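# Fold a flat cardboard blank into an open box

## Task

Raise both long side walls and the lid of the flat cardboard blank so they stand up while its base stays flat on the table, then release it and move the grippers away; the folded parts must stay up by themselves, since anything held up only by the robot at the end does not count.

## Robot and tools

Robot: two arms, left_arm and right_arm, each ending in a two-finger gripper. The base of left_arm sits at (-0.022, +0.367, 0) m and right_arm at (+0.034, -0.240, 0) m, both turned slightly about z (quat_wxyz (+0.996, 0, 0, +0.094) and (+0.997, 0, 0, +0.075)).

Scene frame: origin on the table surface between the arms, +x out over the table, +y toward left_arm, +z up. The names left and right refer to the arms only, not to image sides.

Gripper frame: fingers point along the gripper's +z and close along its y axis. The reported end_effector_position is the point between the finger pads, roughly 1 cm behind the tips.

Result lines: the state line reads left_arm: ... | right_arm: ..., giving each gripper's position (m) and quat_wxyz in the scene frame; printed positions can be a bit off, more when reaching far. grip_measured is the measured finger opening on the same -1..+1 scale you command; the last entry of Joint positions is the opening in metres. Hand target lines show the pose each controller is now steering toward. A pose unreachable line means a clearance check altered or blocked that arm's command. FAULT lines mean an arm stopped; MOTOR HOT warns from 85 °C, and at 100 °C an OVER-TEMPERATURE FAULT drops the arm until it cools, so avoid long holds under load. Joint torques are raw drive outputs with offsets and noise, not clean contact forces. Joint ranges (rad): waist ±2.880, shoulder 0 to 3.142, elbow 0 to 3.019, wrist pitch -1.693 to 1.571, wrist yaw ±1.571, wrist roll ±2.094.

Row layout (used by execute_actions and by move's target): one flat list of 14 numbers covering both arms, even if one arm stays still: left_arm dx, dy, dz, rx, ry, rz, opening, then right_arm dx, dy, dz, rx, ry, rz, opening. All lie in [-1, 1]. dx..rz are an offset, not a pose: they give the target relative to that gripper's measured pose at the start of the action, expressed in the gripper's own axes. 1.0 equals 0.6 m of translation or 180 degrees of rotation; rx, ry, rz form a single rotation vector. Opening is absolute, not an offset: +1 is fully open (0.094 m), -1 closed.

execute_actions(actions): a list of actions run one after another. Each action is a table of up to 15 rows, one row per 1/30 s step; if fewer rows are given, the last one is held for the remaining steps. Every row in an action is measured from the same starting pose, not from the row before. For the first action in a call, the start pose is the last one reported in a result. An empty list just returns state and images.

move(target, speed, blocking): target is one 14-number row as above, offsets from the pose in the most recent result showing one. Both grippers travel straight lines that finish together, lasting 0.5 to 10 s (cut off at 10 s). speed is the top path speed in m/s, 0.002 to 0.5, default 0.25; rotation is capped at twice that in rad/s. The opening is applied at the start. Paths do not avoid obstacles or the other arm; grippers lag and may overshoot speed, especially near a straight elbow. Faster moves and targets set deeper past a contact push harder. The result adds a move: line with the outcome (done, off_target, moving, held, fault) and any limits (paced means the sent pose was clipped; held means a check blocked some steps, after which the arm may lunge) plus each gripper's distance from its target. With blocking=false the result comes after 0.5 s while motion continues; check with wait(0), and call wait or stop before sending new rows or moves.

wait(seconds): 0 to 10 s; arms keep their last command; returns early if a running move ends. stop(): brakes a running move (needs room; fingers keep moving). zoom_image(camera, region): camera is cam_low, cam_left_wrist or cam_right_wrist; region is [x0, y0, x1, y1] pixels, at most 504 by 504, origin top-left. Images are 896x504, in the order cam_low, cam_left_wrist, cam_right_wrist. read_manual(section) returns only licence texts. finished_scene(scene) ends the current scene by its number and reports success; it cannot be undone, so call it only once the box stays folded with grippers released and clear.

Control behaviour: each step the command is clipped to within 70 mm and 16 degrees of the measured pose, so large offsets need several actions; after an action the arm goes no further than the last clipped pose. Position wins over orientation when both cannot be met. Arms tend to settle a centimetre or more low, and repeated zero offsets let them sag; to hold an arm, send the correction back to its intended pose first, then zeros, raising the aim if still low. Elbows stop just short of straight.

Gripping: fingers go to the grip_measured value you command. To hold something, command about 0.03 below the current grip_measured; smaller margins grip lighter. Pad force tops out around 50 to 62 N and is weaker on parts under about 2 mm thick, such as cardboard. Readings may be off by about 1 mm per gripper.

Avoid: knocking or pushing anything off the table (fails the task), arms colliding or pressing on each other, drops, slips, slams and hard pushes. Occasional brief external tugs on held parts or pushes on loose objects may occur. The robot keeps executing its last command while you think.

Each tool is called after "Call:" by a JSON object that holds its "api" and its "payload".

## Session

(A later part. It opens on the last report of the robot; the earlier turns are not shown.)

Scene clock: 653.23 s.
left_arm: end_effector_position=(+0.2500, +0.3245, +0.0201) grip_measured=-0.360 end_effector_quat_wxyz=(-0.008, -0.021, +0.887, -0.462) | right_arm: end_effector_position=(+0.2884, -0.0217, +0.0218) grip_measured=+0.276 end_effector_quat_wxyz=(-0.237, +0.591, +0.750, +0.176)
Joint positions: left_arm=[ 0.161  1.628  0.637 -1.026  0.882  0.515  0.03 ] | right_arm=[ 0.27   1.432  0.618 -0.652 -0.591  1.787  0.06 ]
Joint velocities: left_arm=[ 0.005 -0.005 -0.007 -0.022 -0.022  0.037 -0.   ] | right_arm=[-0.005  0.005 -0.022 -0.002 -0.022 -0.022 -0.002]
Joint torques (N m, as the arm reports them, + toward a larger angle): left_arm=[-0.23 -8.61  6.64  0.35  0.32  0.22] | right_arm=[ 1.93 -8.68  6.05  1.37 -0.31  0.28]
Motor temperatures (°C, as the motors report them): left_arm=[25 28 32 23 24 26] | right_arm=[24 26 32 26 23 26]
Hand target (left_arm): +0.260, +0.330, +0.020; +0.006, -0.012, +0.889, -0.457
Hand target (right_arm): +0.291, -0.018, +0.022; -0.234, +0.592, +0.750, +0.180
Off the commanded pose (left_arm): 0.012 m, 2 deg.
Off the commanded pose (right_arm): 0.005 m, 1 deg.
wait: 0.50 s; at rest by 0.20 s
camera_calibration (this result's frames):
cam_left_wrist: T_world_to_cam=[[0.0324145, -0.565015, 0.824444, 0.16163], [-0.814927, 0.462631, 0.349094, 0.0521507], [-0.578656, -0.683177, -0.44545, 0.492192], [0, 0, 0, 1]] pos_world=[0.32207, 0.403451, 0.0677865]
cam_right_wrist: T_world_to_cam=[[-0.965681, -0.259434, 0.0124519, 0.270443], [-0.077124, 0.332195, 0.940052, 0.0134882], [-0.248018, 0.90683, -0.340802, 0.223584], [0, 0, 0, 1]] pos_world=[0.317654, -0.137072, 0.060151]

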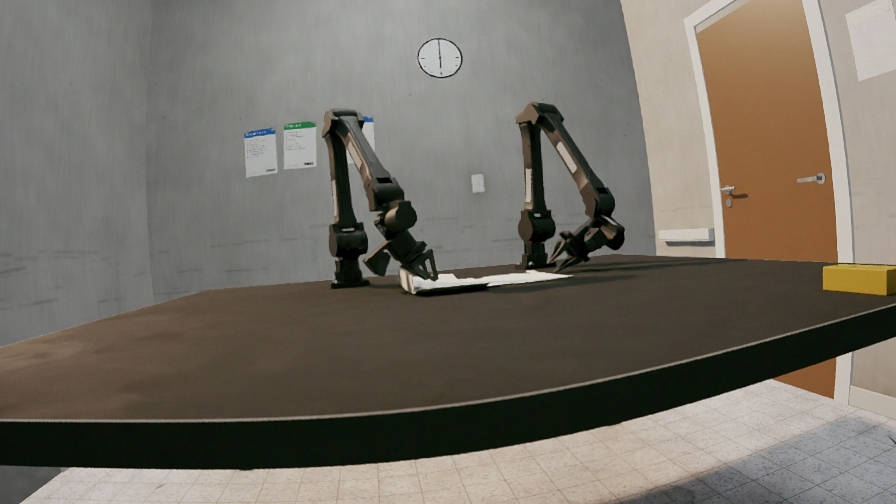

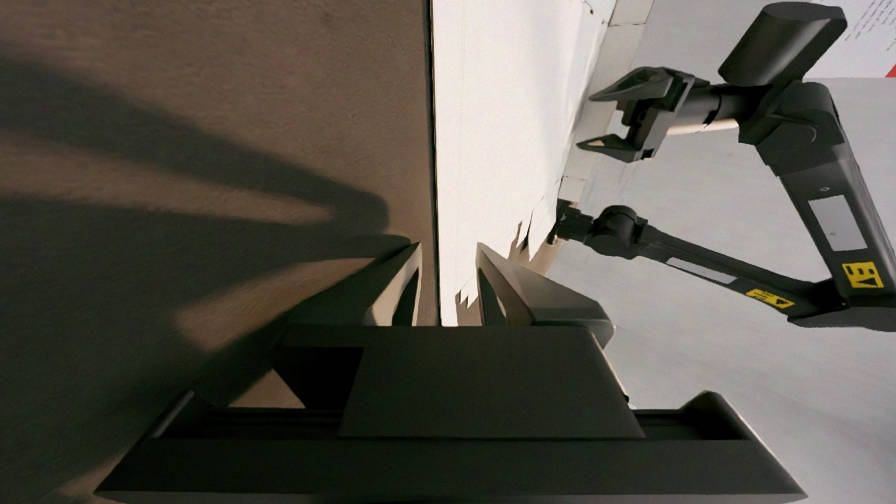

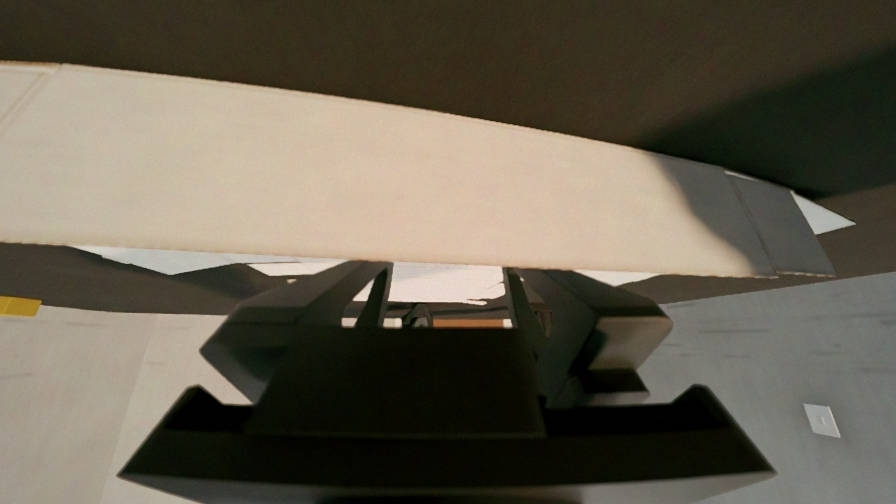

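Call:
{"api": "execute_actions", "payload": {"actions": [[[0,0,0.002,0,0,0.001,-0.362, 0.004,-0.0025,0.003,0.0018,0,-0.0026,0.277],[0,-0.0005,0.004,0,0,0.003,-0.362, 0.008,-0.005,0.006,0.0036,0,-0.0053,0.277],[0,-0.001,0.006,0,0,0.004,-0.362, 0.012,-0.0075,0.009,0.0054,0,-0.008,0.277],[0,-0.0015,0.008,0,0,0.006,-0.362, 0.0163,-0.01,0.0115,0.0072,0,-0.0105,0.277],[0,-0.002,0.010,0,0,0.007,-0.362, 0.0163,-0.01,0.0115,0.0072,0,-0.0105,0.277],[0,-0.003,0.012,0,0,0.009,-0.362, 0.0148,-0.01,0.0137,0.0072,0,-0.0105,0.277],[0,-0.0035,0.014,0,0,0.010,-0.362, 0.0133,-0.01,0.016,0.0072,0,-0.0105,0.277],[0,-0.004,0.016,0,0,0.012,-0.362, 0.0118,-0.01,0.018,0.0072,0,-0.0105,0.277],[-0.0007,-0.005,0.018,0,0,0.013,-0.362, 0.0103,-0.01,0.0203,0.0072,0,-0.0105,0.277],[-0.0007,-0.006,0.0202,0,0,0.013,-0.362, 0.0088,-0.01,0.0225,0.0072,0,-0.0105,0.277],[-0.0007,-0.006,0.0202,0,0,0.013,-0.362, 0.006,-0.011,0.026,0.009,-0.0005,-0.0092,0.277],[-0.0007,-0.006,0.0202,0,0,0.013,-0.362, 0.003,-0.013,0.030,0.0115,-0.001,-0.0075,0.277],[-0.0007,-0.006,0.0202,0,0,0.013,-0.362, 0.0,-0.015,0.034,0.014,-0.0015,-0.0058,0.277],[-0.0007,-0.006,0.0202,0,0,0.013,-0.362, -0.004,-0.018,0.038,0.017,-0.003,-0.0037,0.277],[-0.0007,-0.006,0.0202,0,0,0.013,-0.362, -0.008,-0.022,0.042,0.020,-0.0045,-0.0015,0.277]]]}}

Call:
{"api": "wait", "payload": {"seconds": 0.4}}

Call:
{"api": "zoom_image", "payload": {"camera": "cam_low", "region": [350, 220, 470, 305]}}

Call:
{"api": "zoom_image", "payload": {"camera": "cam_left_wrist", "region": [360, 180, 520, 330]}}

Scene clock: 704.67 s.
left_arm: end_effector_position=(+0.2537, +0.3170, +0.0185) grip_measured=-0.361 end_effector_quat_wxyz=(+0.005, -0.006, +0.885, -0.465) | right_arm: end_effector_position=(+0.2775, -0.0140, +0.0128) grip_measured=+0.276 end_effector_quat_wxyz=(-0.244, +0.580, +0.760, +0.163)
Joint positions: left_arm=[ 0.136  1.628  0.63  -0.985  0.903  0.512  0.03 ] | right_arm=[ 0.307  1.457  0.612 -0.641 -0.591  1.787  0.06 ]
Joint velocities: left_arm=[-0.015  0.005 -0.007  0.007 -0.051 -0.022  0.   ] | right_arm=[-0.015  0.239 -0.012  0.002  0.051  0.022 -0.001]
Joint torques (N m, as the arm reports them, + toward a larger angle): left_arm=[-1.86 -9.02  3.44  0.69  0.26 -0.02] | right_arm=[ 1.6  -7.3   5.21  1.18 -0.27  0.16]
Motor temperatures (°C, as the motors report them): left_arm=[25 28 31 23 24 26] | right_arm=[24 26 29 26 23 26]
Hand target (left_arm): +0.251, +0.313, +0.016; +0.002, -0.003, +0.887, -0.462
Hand target (right_arm): +0.272, -0.016, -0.000; -0.250, +0.583, +0.759, +0.148
Off the commanded pose (left_arm): 0.006 m, 1 deg.
Off the commanded pose (right_arm): 0.015 m, 2 deg.
camera_calibration (this result's frames):
cam_left_wrist: T_world_to_cam=[[-0.00572054, -0.559718, 0.828663, 0.166494], [-0.819899, 0.477034, 0.316551, 0.0564624], [-0.572479, -0.67761, -0.461641, 0.48552], [0, 0, 0, 1]] pos_world=[0.325196, 0.395248, 0.0682958]
cam_right_wrist: T_world_to_cam=[[-0.95519, -0.294349, 0.0311636, 0.258352], [-0.0734497, 0.3377, 0.938384, 0.0175628], [-0.286737, 0.894045, -0.344188, 0.221462], [0, 0, 0, 1]] pos_world=[0.311566, -0.127882, 0.0516926]

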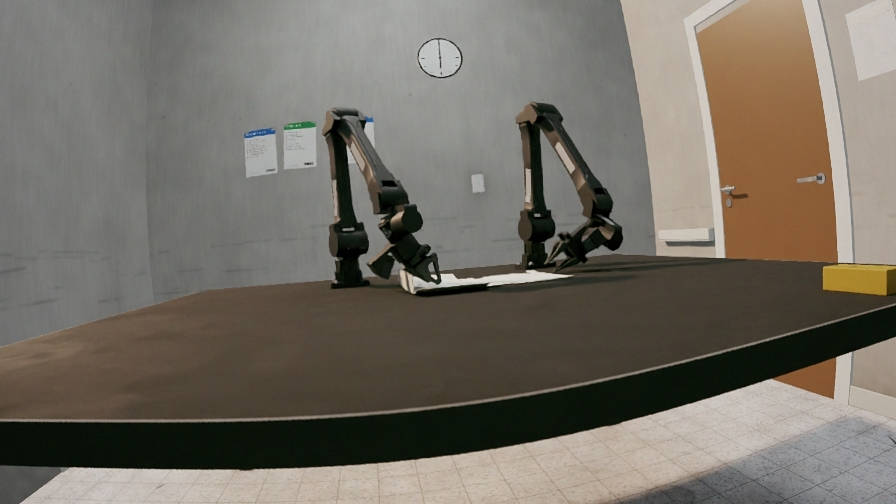

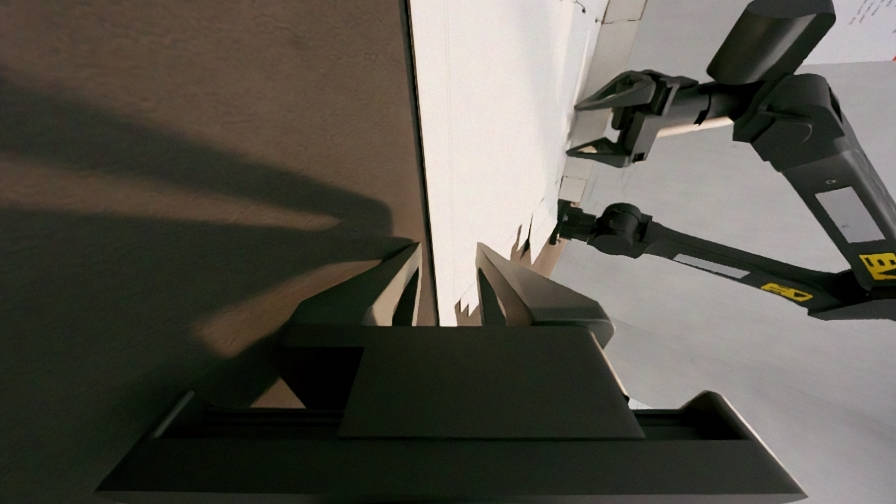

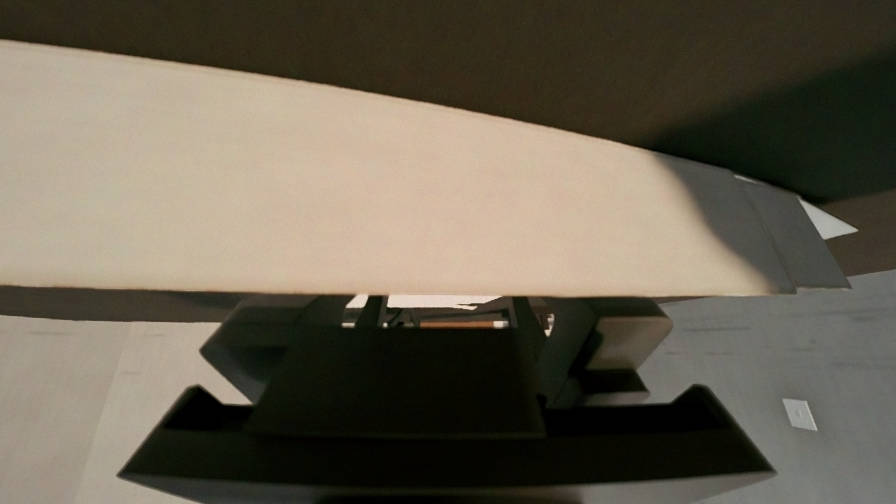

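Scene clock: 705.07 s.
left_arm: end_effector_position=(+0.2538, +0.3170, +0.0185) grip_measured=-0.361 end_effector_quat_wxyz=(+0.004, -0.006, +0.885, -0.465) | right_arm: end_effector_position=(+0.2754, -0.0144, +0.0082) grip_measured=+0.276 end_effector_quat_wxyz=(-0.250, +0.582, +0.758, +0.158)
Joint positions: left_arm=[ 0.136  1.628  0.63  -0.985  0.903  0.511  0.03 ] | right_arm=[ 0.306  1.474  0.611 -0.638 -0.597  1.787  0.06 ]
Joint velocities: left_arm=[ 0.005  0.005  0.002  0.007 -0.037 -0.007  0.   ] | right_arm=[-0.005 -0.005 -0.027 -0.002  0.007 -0.007  0.   ]
Joint torques (N m, as the arm reports them, + toward a larger angle): left_arm=[-1.97 -9.13  3.64  0.75  0.23 -0.07] | right_arm=[ 1.83 -7.33  5.07  1.06  0.04  0.16]
Motor temperatures (°C, as the motors report them): left_arm=[25 28 31 23 24 26] | right_arm=[24 26 29 26 23 26]
Hand target (left_arm): +0.251, +0.313, +0.016; +0.002, -0.003, +0.887, -0.462
Hand target (right_arm): +0.272, -0.016, -0.000; -0.250, +0.583, +0.759, +0.148
Off the commanded pose (left_arm): 0.006 m, 1 deg.
Off the commanded pose (right_arm): 0.010 m, 1 deg.
wait: 0.40 s; at rest by 0.23 s
camera_calibration (this result's frames):
cam_left_wrist: T_world_to_cam=[[-0.00420131, -0.559431, 0.828866, 0.165956], [-0.820022, 0.47631, 0.317322, 0.0567356], [-0.572317, -0.678355, -0.460747, 0.485717], [0, 0, 0, 1]] pos_world=[0.325206, 0.395306, 0.0682336]
cam_right_wrist: T_world_to_cam=[[-0.954649, -0.294032, 0.0468006, 0.2561], [-0.0582983, 0.338751, 0.939068, 0.0176939], [-0.291969, 0.893752, -0.34053, 0.220977], [0, 0, 0, 1]] pos_world=[0.310035, -0.128191, 0.0466477]

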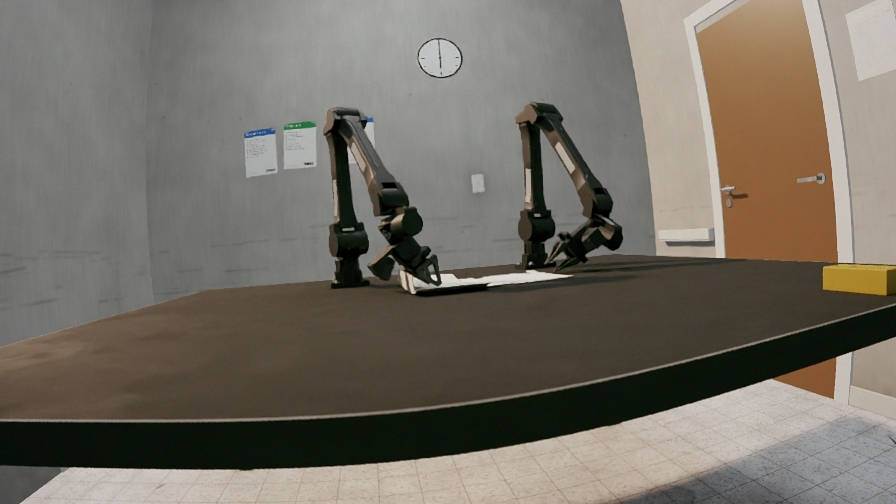

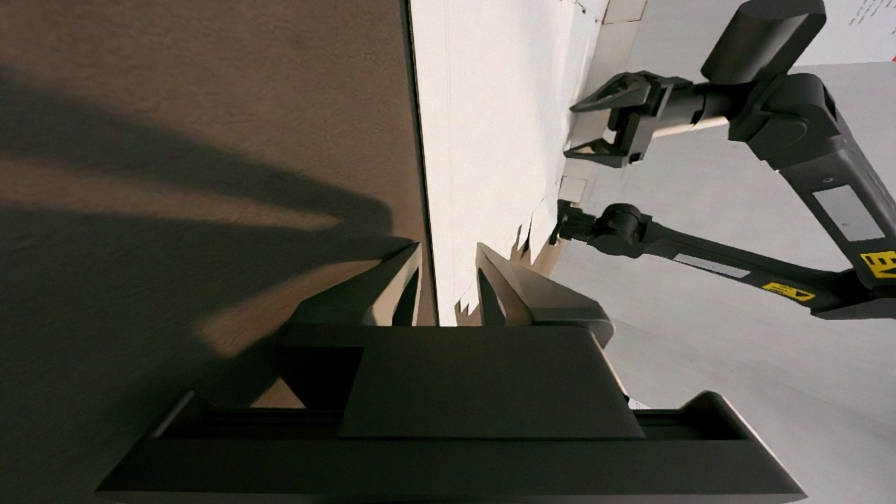

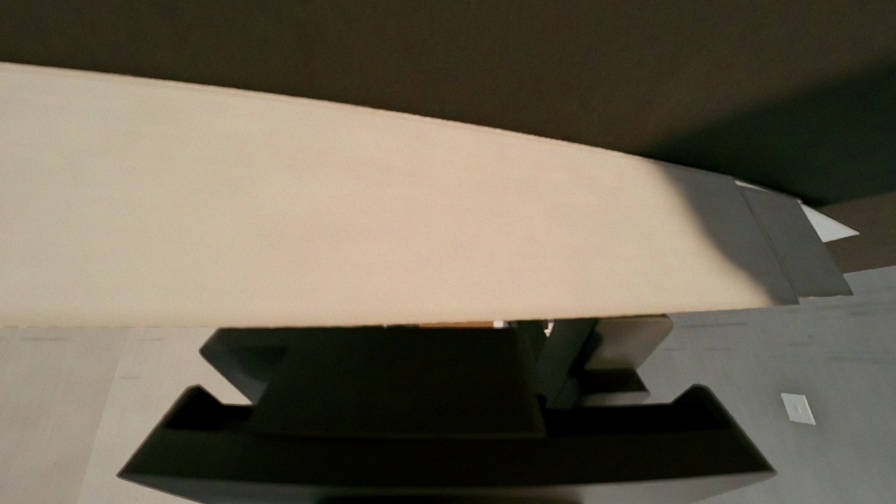

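Region (350, 220, 470, 305) of cam_low's 896x504 image, scaled by 4.200, with more detail than that image has; it fills the top 357 rows of this view, and the rest is white.

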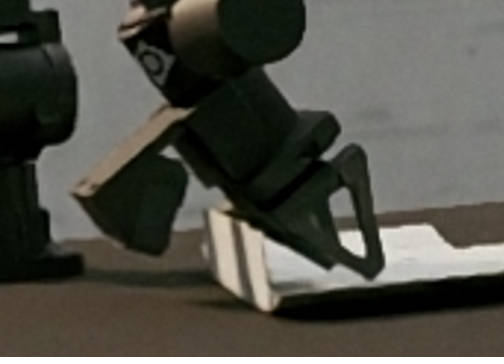

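Region (360, 180, 520, 330) of cam_left_wrist's 896x504 image, scaled by 3.150, with more detail than that image has; it fills the top 472 rows of this view, and the rest is white.

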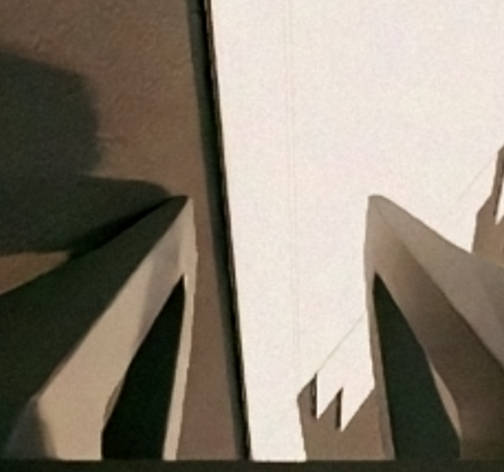

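Call:
{"api": "execute_actions", "payload": {"actions": [[[0.001,0.002,0.0,-0.002,0.001,0,-0.362, -0.014,-0.010,0.014,0.009,-0.003,0.004,0.277],[0.002,0.003,0.002,-0.004,0.002,0,-0.362, -0.020,-0.017,0.019,0.013,-0.005,0.0035,0.277],[0.003,0.002,0.005,-0.0055,0.003,0,-0.362, -0.026,-0.024,0.024,0.017,-0.007,0.003,0.277],[0.0025,0.0,0.008,-0.0055,0.003,0,-0.362, -0.032,-0.030,0.030,0.021,-0.009,0.0027,0.277],[0.0023,-0.0025,0.0115,-0.0055,0.003,0,-0.362, -0.038,-0.037,0.035,0.025,-0.011,0.0023,0.277],[0.002,-0.005,0.015,-0.0055,0.003,0,-0.362, -0.044,-0.043,0.040,0.028,-0.013,0.002,0.277],[0.0018,-0.0075,0.0185,-0.0055,0.003,0,-0.362, -0.049,-0.048,0.045,0.031,-0.015,0.001,0.277],[0.0016,-0.010,0.022,-0.0055,0.003,0,-0.362, -0.049,-0.048,0.045,0.031,-0.015,0.001,0.277],[0.0014,-0.0125,0.0255,-0.0055,0.003,0,-0.362, -0.049,-0.048,0.045,0.031,-0.015,0.001,0.277],[0.0012,-0.015,0.029,-0.0055,0.003,0,-0.362, -0.049,-0.048,0.045,0.031,-0.015,0.001,0.277],[0.001,-0.0173,0.0325,-0.0055,0.003,0,-0.362, -0.049,-0.048,0.045,0.031,-0.015,0.001,0.277],[0.0008,-0.0196,0.036,-0.0055,0.003,0,-0.362, -0.049,-0.048,0.045,0.031,-0.015,0.001,0.277],[0.0005,-0.022,0.0395,-0.0055,0.003,0,-0.362, -0.049,-0.048,0.045,0.031,-0.015,0.001,0.277],[0.0003,-0.0242,0.0425,-0.0055,0.003,0,-0.362, -0.049,-0.048,0.045,0.031,-0.015,0.001,0.277]]]}}

Call:
{"api": "wait", "payload": {"seconds": 0.5}}

Call:
{"api": "zoom_image", "payload": {"camera": "cam_low", "region": [350, 200, 640, 305]}}

Call:
{"api": "zoom_image", "payload": {"camera": "cam_left_wrist", "region": [360, 180, 520, 330]}}

Scene clock: 727.30 s.
left_arm: end_effector_position=(+0.2589, +0.3046, +0.0184) grip_measured=-0.361 end_effector_quat_wxyz=(+0.012, -0.009, +0.889, -0.457) | right_arm: end_effector_position=(+0.2749, -0.0165, +0.0061) grip_measured=+0.276 end_effector_quat_wxyz=(-0.244, +0.562, +0.774, +0.162)
Joint positions: left_arm=[ 0.086  1.596  0.609 -0.901  0.912  0.411  0.03 ] | right_arm=[ 0.303  1.477  0.608 -0.638 -0.591  1.729  0.06 ]
Joint velocities: left_arm=[-0.024 -0.112 -0.076  0.173 -0.022 -0.286 -0.   ] | right_arm=[ 0.005 -0.005 -0.007  0.007 -0.081 -0.007 -0.   ]
Joint torques (N m, as the arm reports them, + toward a larger angle): left_arm=[-4.37 -8.68  3.79  1.09  0.87 -0.01] | right_arm=[ 1.78 -3.15  2.39  0.23  0.68  0.09]
Motor temperatures (°C, as the motors report them): left_arm=[25 28 31 23 24 26] | right_arm=[24 26 29 26 23 26]
Hand target (left_arm): +0.253, +0.289, +0.016; +0.000, -0.004, +0.889, -0.458
Hand target (right_arm): +0.246, -0.033, -0.024; -0.260, +0.572, +0.770, +0.106
Off the commanded pose (left_arm): 0.018 m, 1 deg.
Off the commanded pose (right_arm): 0.047 m, 7 deg.
camera_calibration (this result's frames):
cam_left_wrist: T_world_to_cam=[[-0.00700821, -0.573982, 0.818838, 0.164491], [-0.828907, 0.461368, 0.316312, 0.0737911], [-0.559343, -0.676523, -0.479011, 0.476652], [0, 0, 0, 1]] pos_world=[0.328931, 0.382836, 0.0702894]
cam_right_wrist: T_world_to_cam=[[-0.941526, -0.336394, 0.019185, 0.250943], [-0.099304, 0.331449, 0.938233, 0.0315325], [-0.321975, 0.881465, -0.345473, 0.230121], [0, 0, 0, 1]] pos_world=[0.313494, -0.128879, 0.0451012]

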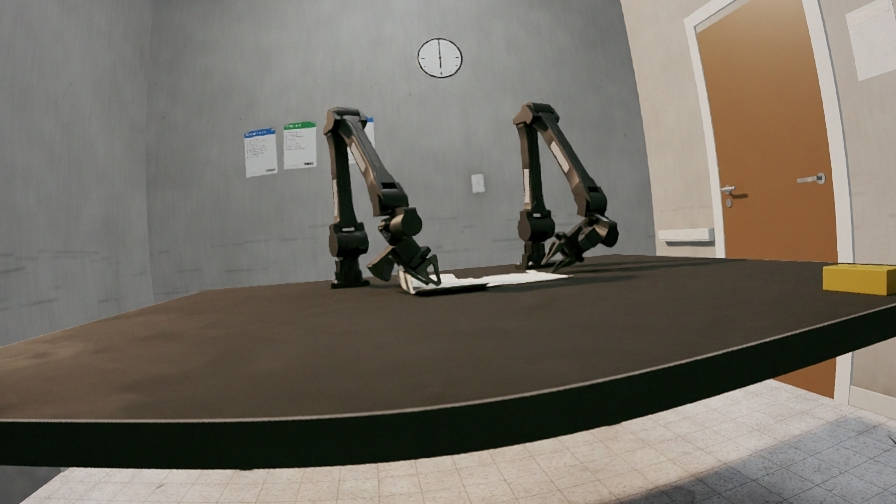

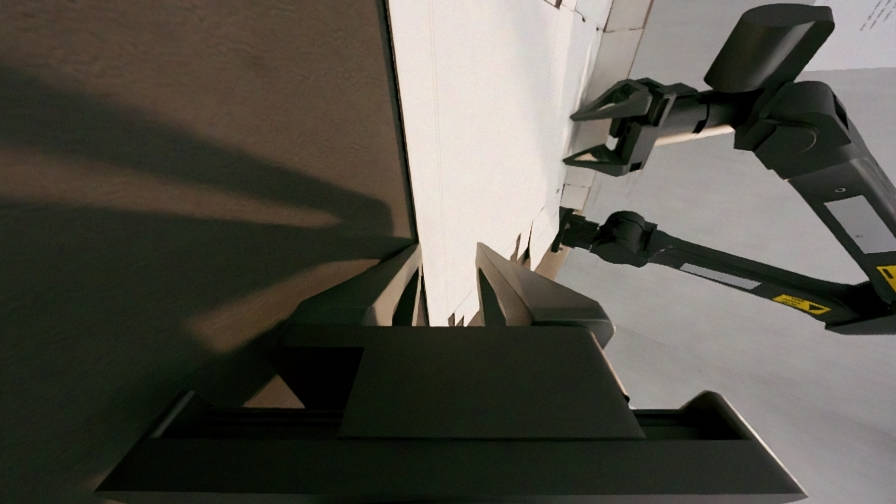

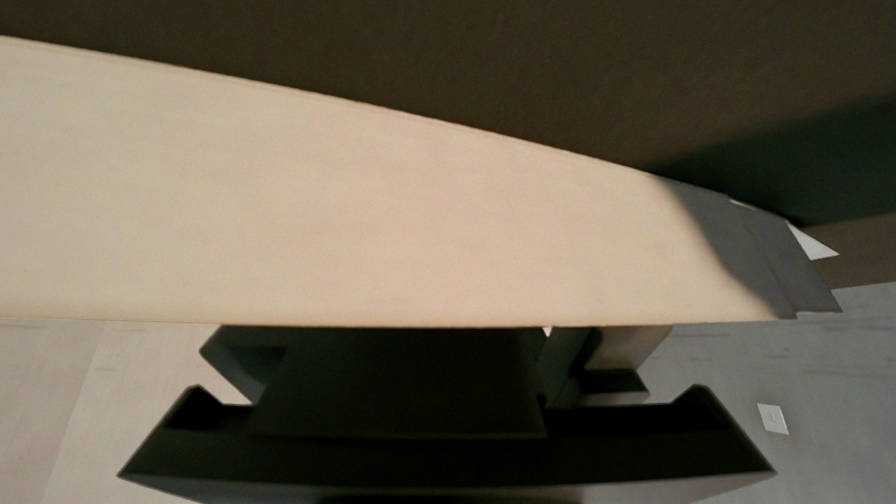

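Scene clock: 727.80 s.
left_arm: end_effector_position=(+0.2595, +0.3045, +0.0183) grip_measured=-0.361 end_effector_quat_wxyz=(+0.009, -0.022, +0.890, -0.456) | right_arm: end_effector_position=(+0.2749, -0.0165, +0.0061) grip_measured=+0.276 end_effector_quat_wxyz=(-0.244, +0.562, +0.774, +0.162)
Joint positions: left_arm=[ 0.085  1.591  0.605 -0.89   0.912  0.373  0.03 ] | right_arm=[ 0.303  1.477  0.608 -0.638 -0.591  1.729  0.06 ]
Joint velocities: left_arm=[-0.005 -0.015  0.007 -0.012 -0.007  0.022  0.   ] | right_arm=[-0.005  0.005 -0.012 -0.002 -0.022 -0.007 -0.   ]
Joint torques (N m, as the arm reports them, + toward a larger angle): left_arm=[-4.71 -8.79  3.65  1.1   0.82 -0.02] | right_arm=[ 1.82 -3.08  2.4   0.23  0.68  0.07]
Motor temperatures (°C, as the motors report them): left_arm=[25 28 31 23 24 26] | right_arm=[24 26 29 26 23 26]
Hand target (left_arm): +0.253, +0.289, +0.016; +0.000, -0.003, +0.889, -0.458
Hand target (right_arm): +0.246, -0.033, -0.024; -0.260, +0.572, +0.770, +0.106
Off the commanded pose (left_arm): 0.018 m, 2 deg.
Off the commanded pose (right_arm): 0.047 m, 7 deg.
wait: 0.50 s; at rest by 0.33 s
camera_calibration (this result's frames):
cam_left_wrist: T_world_to_cam=[[0.0197907, -0.575914, 0.817271, 0.158192], [-0.832246, 0.443499, 0.332678, 0.0803218], [-0.554053, -0.686754, -0.470525, 0.478395], [0, 0, 0, 1]] pos_world=[0.328773, 0.384022, 0.0690902]
cam_right_wrist: T_world_to_cam=[[-0.941321, -0.336992, 0.0187578, 0.25088], [-0.099889, 0.331245, 0.938242, 0.0316899], [-0.322393, 0.881313, -0.34547, 0.230233], [0, 0, 0, 1]] pos_world=[0.313549, -0.12886, 0.0450999]

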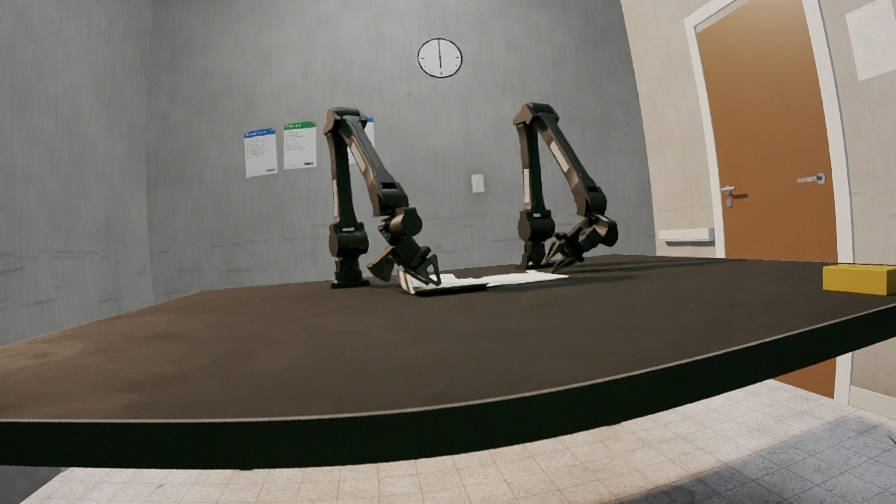

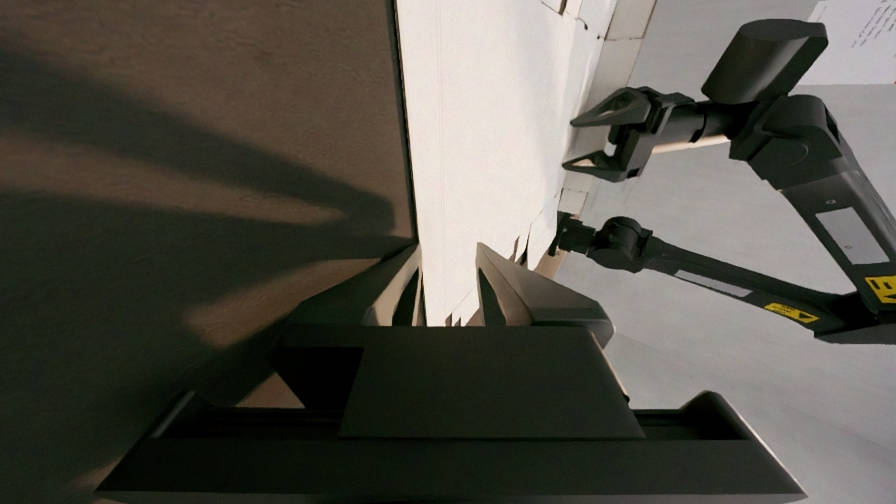

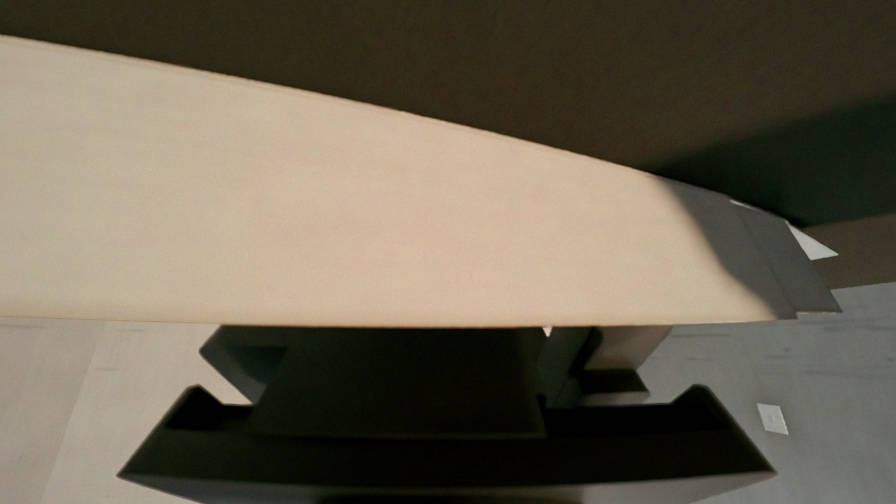

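Region (350, 200, 640, 305) of cam_low's 896x504 image, scaled by 1.738, with more detail than that image has; it fills the top 182 rows of this view, and the rest is white.

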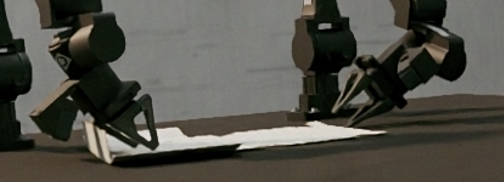

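Region (360, 180, 520, 330) of cam_left_wrist's 896x504 image, scaled by 3.150, with more detail than that image has; it fills the top 472 rows of this view, and the rest is white.

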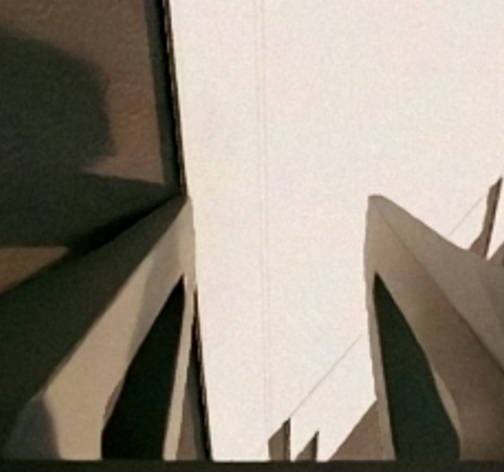

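Call:
{"api": "execute_actions", "payload": {"actions": []}}

Scene clock: 748.23 s.
left_arm: end_effector_position=(+0.2595, +0.3045, +0.0183) grip_measured=-0.361 end_effector_quat_wxyz=(+0.008, -0.023, +0.890, -0.456) | right_arm: end_effector_position=(+0.2749, -0.0165, +0.0061) grip_measured=+0.276 end_effector_quat_wxyz=(-0.244, +0.562, +0.774, +0.162)
Joint positions: left_arm=[ 0.085  1.591  0.605 -0.89   0.912  0.372  0.03 ] | right_arm=[ 0.303  1.477  0.608 -0.638 -0.591  1.729  0.06 ]
Joint velocities: left_arm=[-0.005 -0.005 -0.012  0.002 -0.154 -0.037  0.001] | right_arm=[-0.005 -0.015  0.002 -0.012  0.007  0.007  0.   ]
Joint torques (N m, as the arm reports them, + toward a larger angle): left_arm=[-4.6  -9.11  3.66  1.04  0.83 -0.01] | right_arm=[ 1.8  -3.05  2.4   0.23  0.68  0.07]
Motor temperatures (°C, as the motors report them): left_arm=[25 28 30 23 24 26] | right_arm=[24 26 28 26 23 26]
Hand target (left_arm): +0.253, +0.289, +0.016; +0.000, -0.003, +0.889, -0.458
Hand target (right_arm): +0.246, -0.033, -0.024; -0.260, +0.572, +0.770, +0.106
Off the commanded pose (left_arm): 0.018 m, 2 deg.
Off the commanded pose (right_arm): 0.047 m, 7 deg.
camera_calibration (this result's frames):
cam_left_wrist: T_world_to_cam=[[0.0209341, -0.575867, 0.817275, 0.157881], [-0.832234, 0.442956, 0.333432, 0.0804699], [-0.55403, -0.687144, -0.469983, 0.478498], [0, 0, 0, 1]] pos_world=[0.328767, 0.384071, 0.0690226]
cam_right_wrist: T_world_to_cam=[[-0.941321, -0.336992, 0.0187578, 0.25088], [-0.099889, 0.331245, 0.938242, 0.0316899], [-0.322393, 0.881313, -0.34547, 0.230233], [0, 0, 0, 1]] pos_world=[0.313549, -0.12886, 0.0450999]

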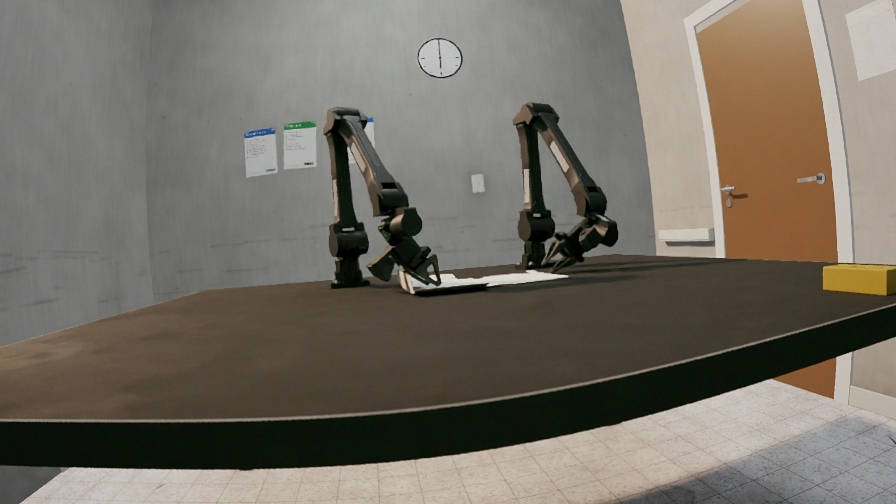

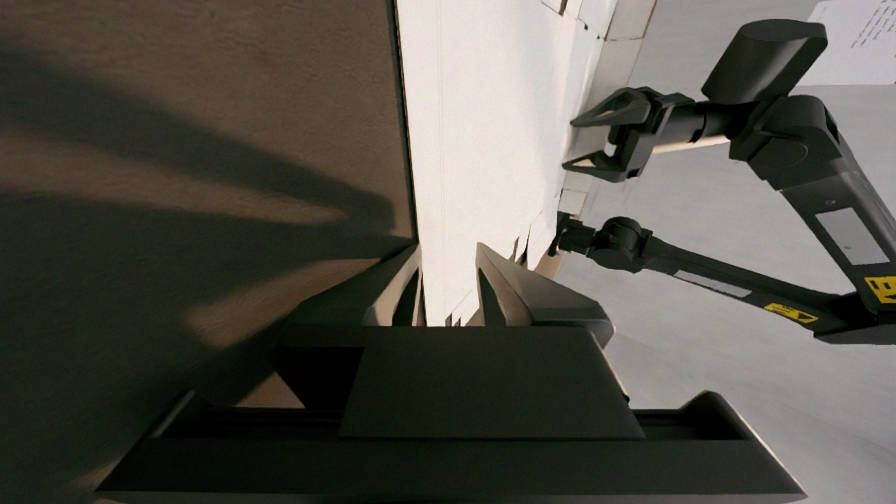

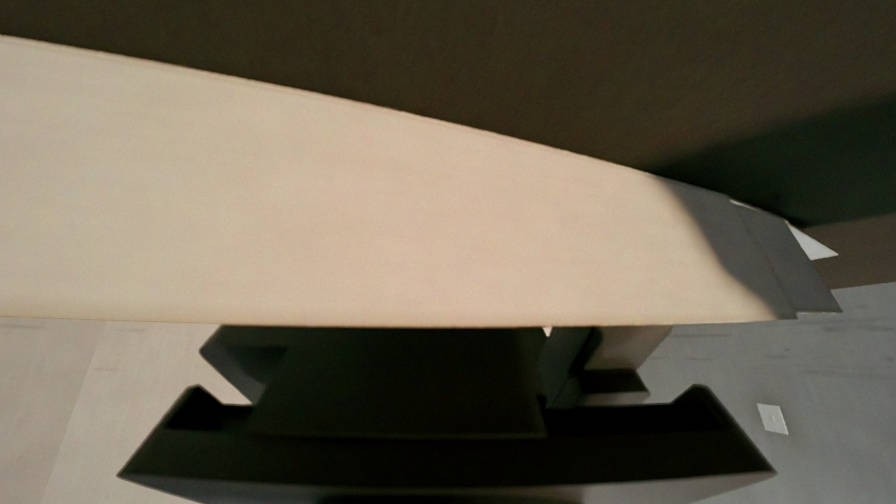

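Call:
{"api": "zoom_image", "payload": {"camera": "cam_low", "region": [370, 220, 630, 310]}}

Call:
{"api": "zoom_image", "payload": {"camera": "cam_left_wrist", "region": [360, 190, 520, 330]}}

Region (370, 220, 630, 310) of cam_low's 896x504 image, scaled by 1.938, with more detail than that image has; it fills the top 174 rows of this view, and the rest is white.

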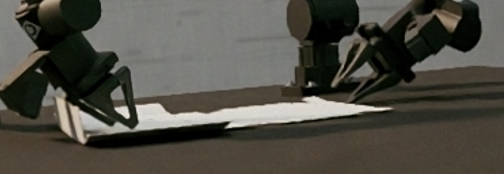

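Region (360, 190, 520, 330) of cam_left_wrist's 896x504 image, scaled by 3.150, with more detail than that image has; it fills the top 441 rows of this view, and the rest is white.

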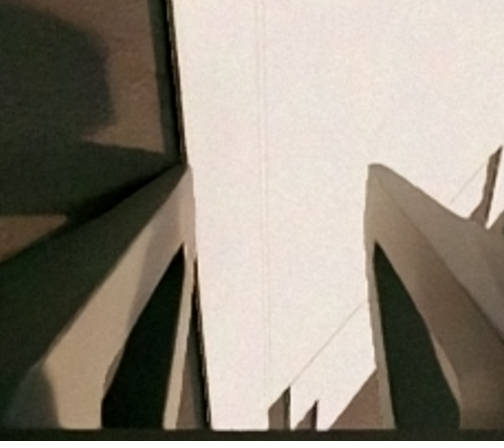

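Call:
{"api": "execute_actions", "payload": {"actions": [[[0.0,0.0,0.0,0,0,0,-0.362,-0.038,-0.053,0.037,0.031,-0.013,0.017,0.277],[-0.0006,0.0013,-0.0019,0,-0.0013,-0.0009,-0.362,-0.038,-0.053,0.037,0.031,-0.013,0.017,0.277],[-0.0013,0.0027,-0.0037,0,-0.0026,-0.0019,-0.362,-0.038,-0.053,0.037,0.031,-0.013,0.017,0.277],[-0.0019,0.004,-0.0056,0,-0.0039,-0.0028,-0.362,-0.038,-0.053,0.037,0.031,-0.013,0.017,0.277],[-0.0025,0.0054,-0.0075,0.0001,-0.0052,-0.0037,-0.362,-0.038,-0.053,0.037,0.031,-0.013,0.017,0.277],[-0.0032,0.0067,-0.0093,0.0001,-0.0065,-0.0047,-0.362,-0.038,-0.053,0.037,0.031,-0.013,0.017,0.277],[-0.0038,0.0081,-0.0112,0.0001,-0.0078,-0.0056,-0.362,-0.038,-0.053,0.037,0.031,-0.013,0.017,0.277],[-0.0038,0.0081,-0.0112,0.0001,-0.0078,-0.0056,-0.362,-0.038,-0.053,0.037,0.031,-0.013,0.017,0.277],[-0.0038,0.0081,-0.0112,0.0001,-0.0078,-0.0056,-0.362,-0.038,-0.053,0.037,0.031,-0.013,0.017,0.277],[-0.0026,0.01,-0.0095,0.0006,-0.0066,-0.0073,-0.362,-0.038,-0.053,0.037,0.031,-0.013,0.017,0.277],[-0.0014,0.012,-0.0077,0.0011,-0.0054,-0.009,-0.362,-0.038,-0.053,0.037,0.031,-0.013,0.017,0.277],[-0.0002,0.014,-0.006,0.0016,-0.0042,-0.0107,-0.362,-0.038,-0.053,0.037,0.031,-0.013,0.017,0.277],[0.001,0.0159,-0.0042,0.002,-0.0029,-0.0123,-0.362,-0.038,-0.053,0.037,0.031,-0.013,0.017,0.277],[0.0022,0.0179,-0.0025,0.0025,-0.0017,-0.014,-0.362,-0.038,-0.053,0.037,0.031,-0.013,0.017,0.277],[0.0034,0.0198,-0.0007,0.003,-0.0005,-0.0157,-0.362,-0.038,-0.053,0.037,0.031,-0.013,0.017,0.277]]]}}

Call:
{"api": "wait", "payload": {"seconds": 0.4}}

Call:
{"api": "zoom_image", "payload": {"camera": "cam_left_wrist", "region": [360, 190, 520, 330]}}

Scene clock: 802.60 s.
left_arm: end_effector_position=(+0.2604, +0.3083, +0.0182) grip_measured=-0.361 end_effector_quat_wxyz=(+0.011, -0.031, +0.888, -0.458) | right_arm: end_effector_position=(+0.2744, -0.0167, +0.0061) grip_measured=+0.276 end_effector_quat_wxyz=(-0.244, +0.561, +0.775, +0.161)
Joint positions: left_arm=[ 0.1    1.594  0.605 -0.89   0.917  0.372  0.03 ] | right_arm=[ 0.303  1.477  0.608 -0.64  -0.591  1.726  0.06 ]
Joint velocities: left_arm=[ 0.015  0.054  0.002 -0.017  0.022 -0.022 -0.   ] | right_arm=[ 0.005  0.005  0.002  0.002  0.007 -0.022 -0.001]
Joint torques (N m, as the arm reports them, + toward a larger angle): left_arm=[-0.59 -6.34  4.99  0.18  0.1   0.08] | right_arm=[ 1.82 -4.46  2.28 -0.22  0.78  0.08]
Motor temperatures (°C, as the motors report them): left_arm=[25 28 30 23 25 26] | right_arm=[24 26 28 26 23 26]
Hand target (left_arm): +0.257, +0.311, +0.009; -0.002, -0.045, +0.887, -0.460
Hand target (right_arm): +0.245, -0.034, -0.020; -0.259, +0.572, +0.771, +0.106
Off the commanded pose (left_arm): 0.010 m, 2 deg.
Off the commanded pose (right_arm): 0.045 m, 7 deg.
camera_calibration (this result's frames):
cam_left_wrist: T_world_to_cam=[[0.0318733, -0.571013, 0.820322, 0.155685], [-0.839012, 0.430748, 0.332437, 0.0851511], [-0.543178, -0.698856, -0.465358, 0.482278], [0, 0, 0, 1]] pos_world=[0.328443, 0.389262, 0.0684126]
cam_right_wrist: T_world_to_cam=[[-0.940457, -0.339363, 0.0193246, 0.250108], [-0.100297, 0.33137, 0.938155, 0.031861], [-0.324779, 0.880356, -0.345676, 0.23091], [0, 0, 0, 1]] pos_world=[0.313406, -0.128963, 0.0450962]

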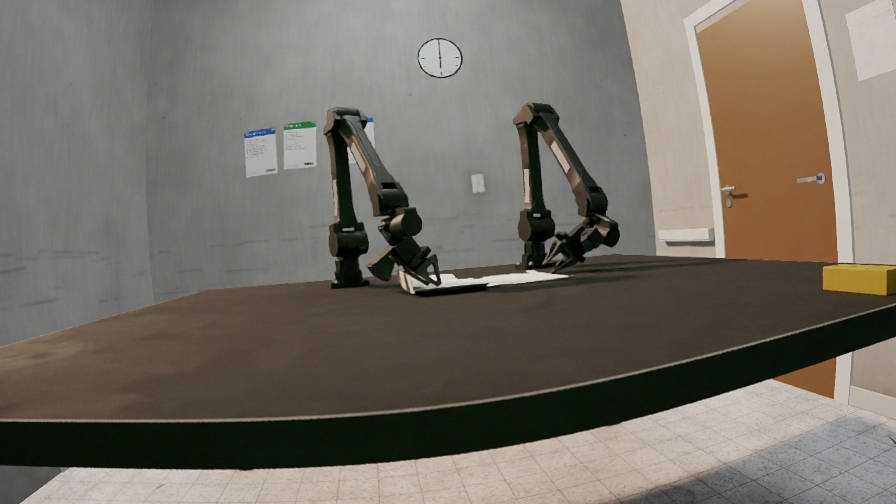

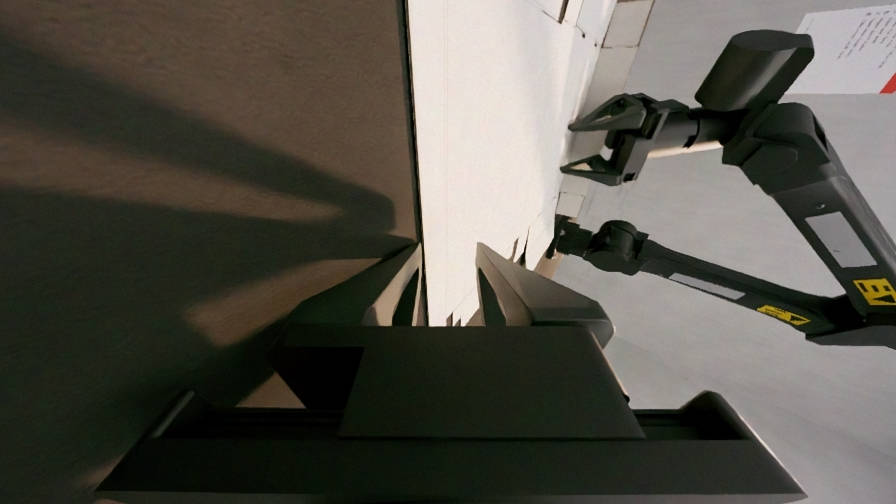

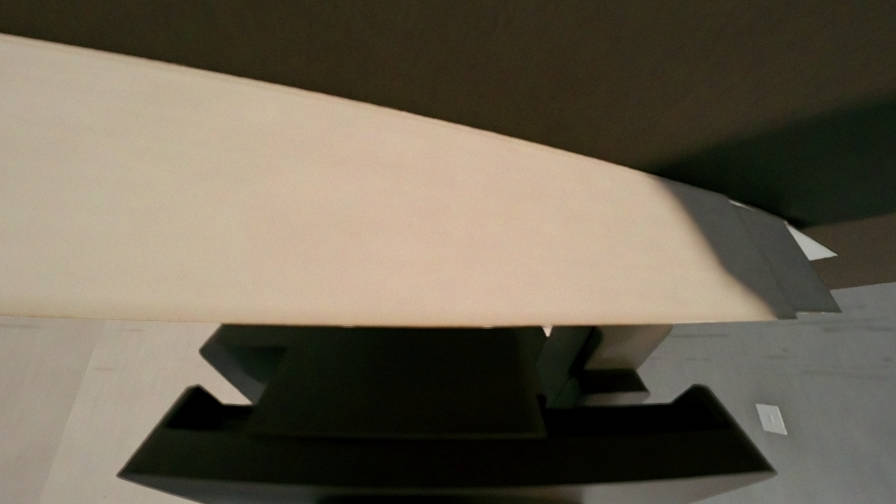

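Scene clock: 803.00 s.
left_arm: end_effector_position=(+0.2606, +0.3082, +0.0183) grip_measured=-0.361 end_effector_quat_wxyz=(+0.012, -0.032, +0.887, -0.461) | right_arm: end_effector_position=(+0.2744, -0.0167, +0.0061) grip_measured=+0.276 end_effector_quat_wxyz=(-0.244, +0.561, +0.775, +0.161)
Joint positions: left_arm=[ 0.102  1.597  0.605 -0.89   0.922  0.372  0.03 ] | right_arm=[ 0.303  1.477  0.608 -0.64  -0.591  1.726  0.06 ]
Joint velocities: left_arm=[-0.015  0.005 -0.012 -0.002 -0.081  0.037 -0.001] | right_arm=[ 0.005 -0.005 -0.002 -0.007 -0.007  0.007 -0.002]
Joint torques (N m, as the arm reports them, + toward a larger angle): left_arm=[-0.22 -6.31  4.82  0.17 -0.02  0.08] | right_arm=[ 1.84 -4.48  2.26 -0.22  0.78  0.08]
Motor temperatures (°C, as the motors report them): left_arm=[25 28 30 23 25 26] | right_arm=[24 26 28 26 23 26]
Hand target (left_arm): +0.257, +0.311, +0.009; -0.002, -0.045, +0.887, -0.460
Hand target (right_arm): +0.245, -0.034, -0.020; -0.259, +0.572, +0.771, +0.106
Off the commanded pose (left_arm): 0.011 m, 2 deg.
Off the commanded pose (right_arm): 0.045 m, 7 deg.
wait: 0.40 s; at rest by 0.17 s
camera_calibration (this result's frames):
cam_left_wrist: T_world_to_cam=[[0.0350773, -0.565882, 0.82374, 0.153136], [-0.840128, 0.429705, 0.330968, 0.085958], [-0.541253, -0.703656, -0.46034, 0.483236], [0, 0, 0, 1]] pos_world=[0.328397, 0.389752, 0.0678599]
cam_right_wrist: T_world_to_cam=[[-0.940457, -0.339363, 0.0193246, 0.250108], [-0.100297, 0.33137, 0.938155, 0.031861], [-0.324779, 0.880356, -0.345676, 0.23091], [0, 0, 0, 1]] pos_world=[0.313406, -0.128963, 0.0450962]

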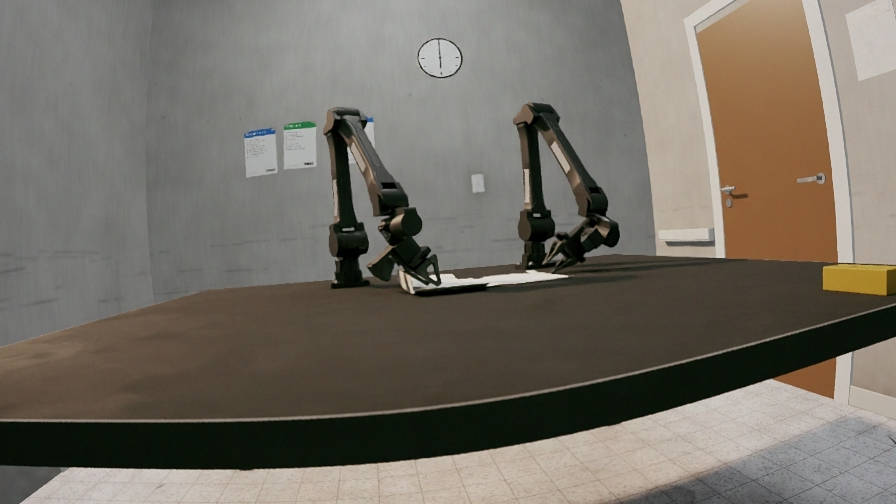

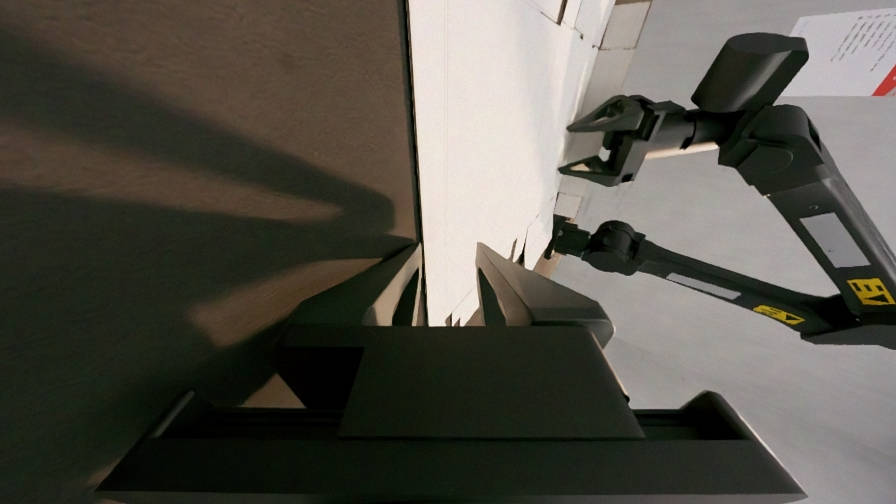

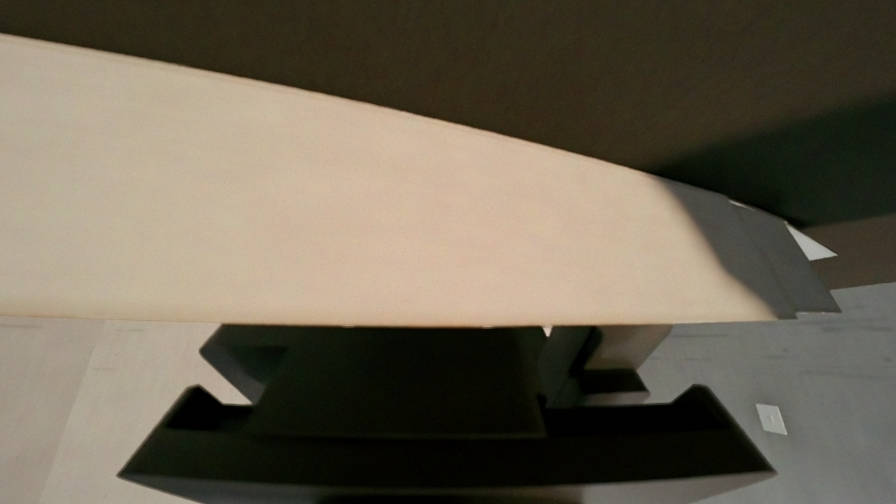

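Region (360, 190, 520, 330) of cam_left_wrist's 896x504 image, scaled by 3.150, with more detail than that image has; it fills the top 441 rows of this view, and the rest is white.

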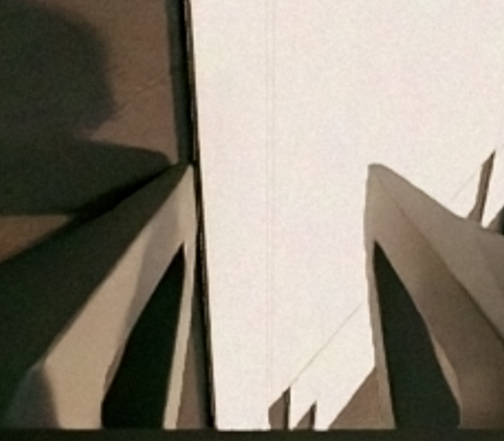

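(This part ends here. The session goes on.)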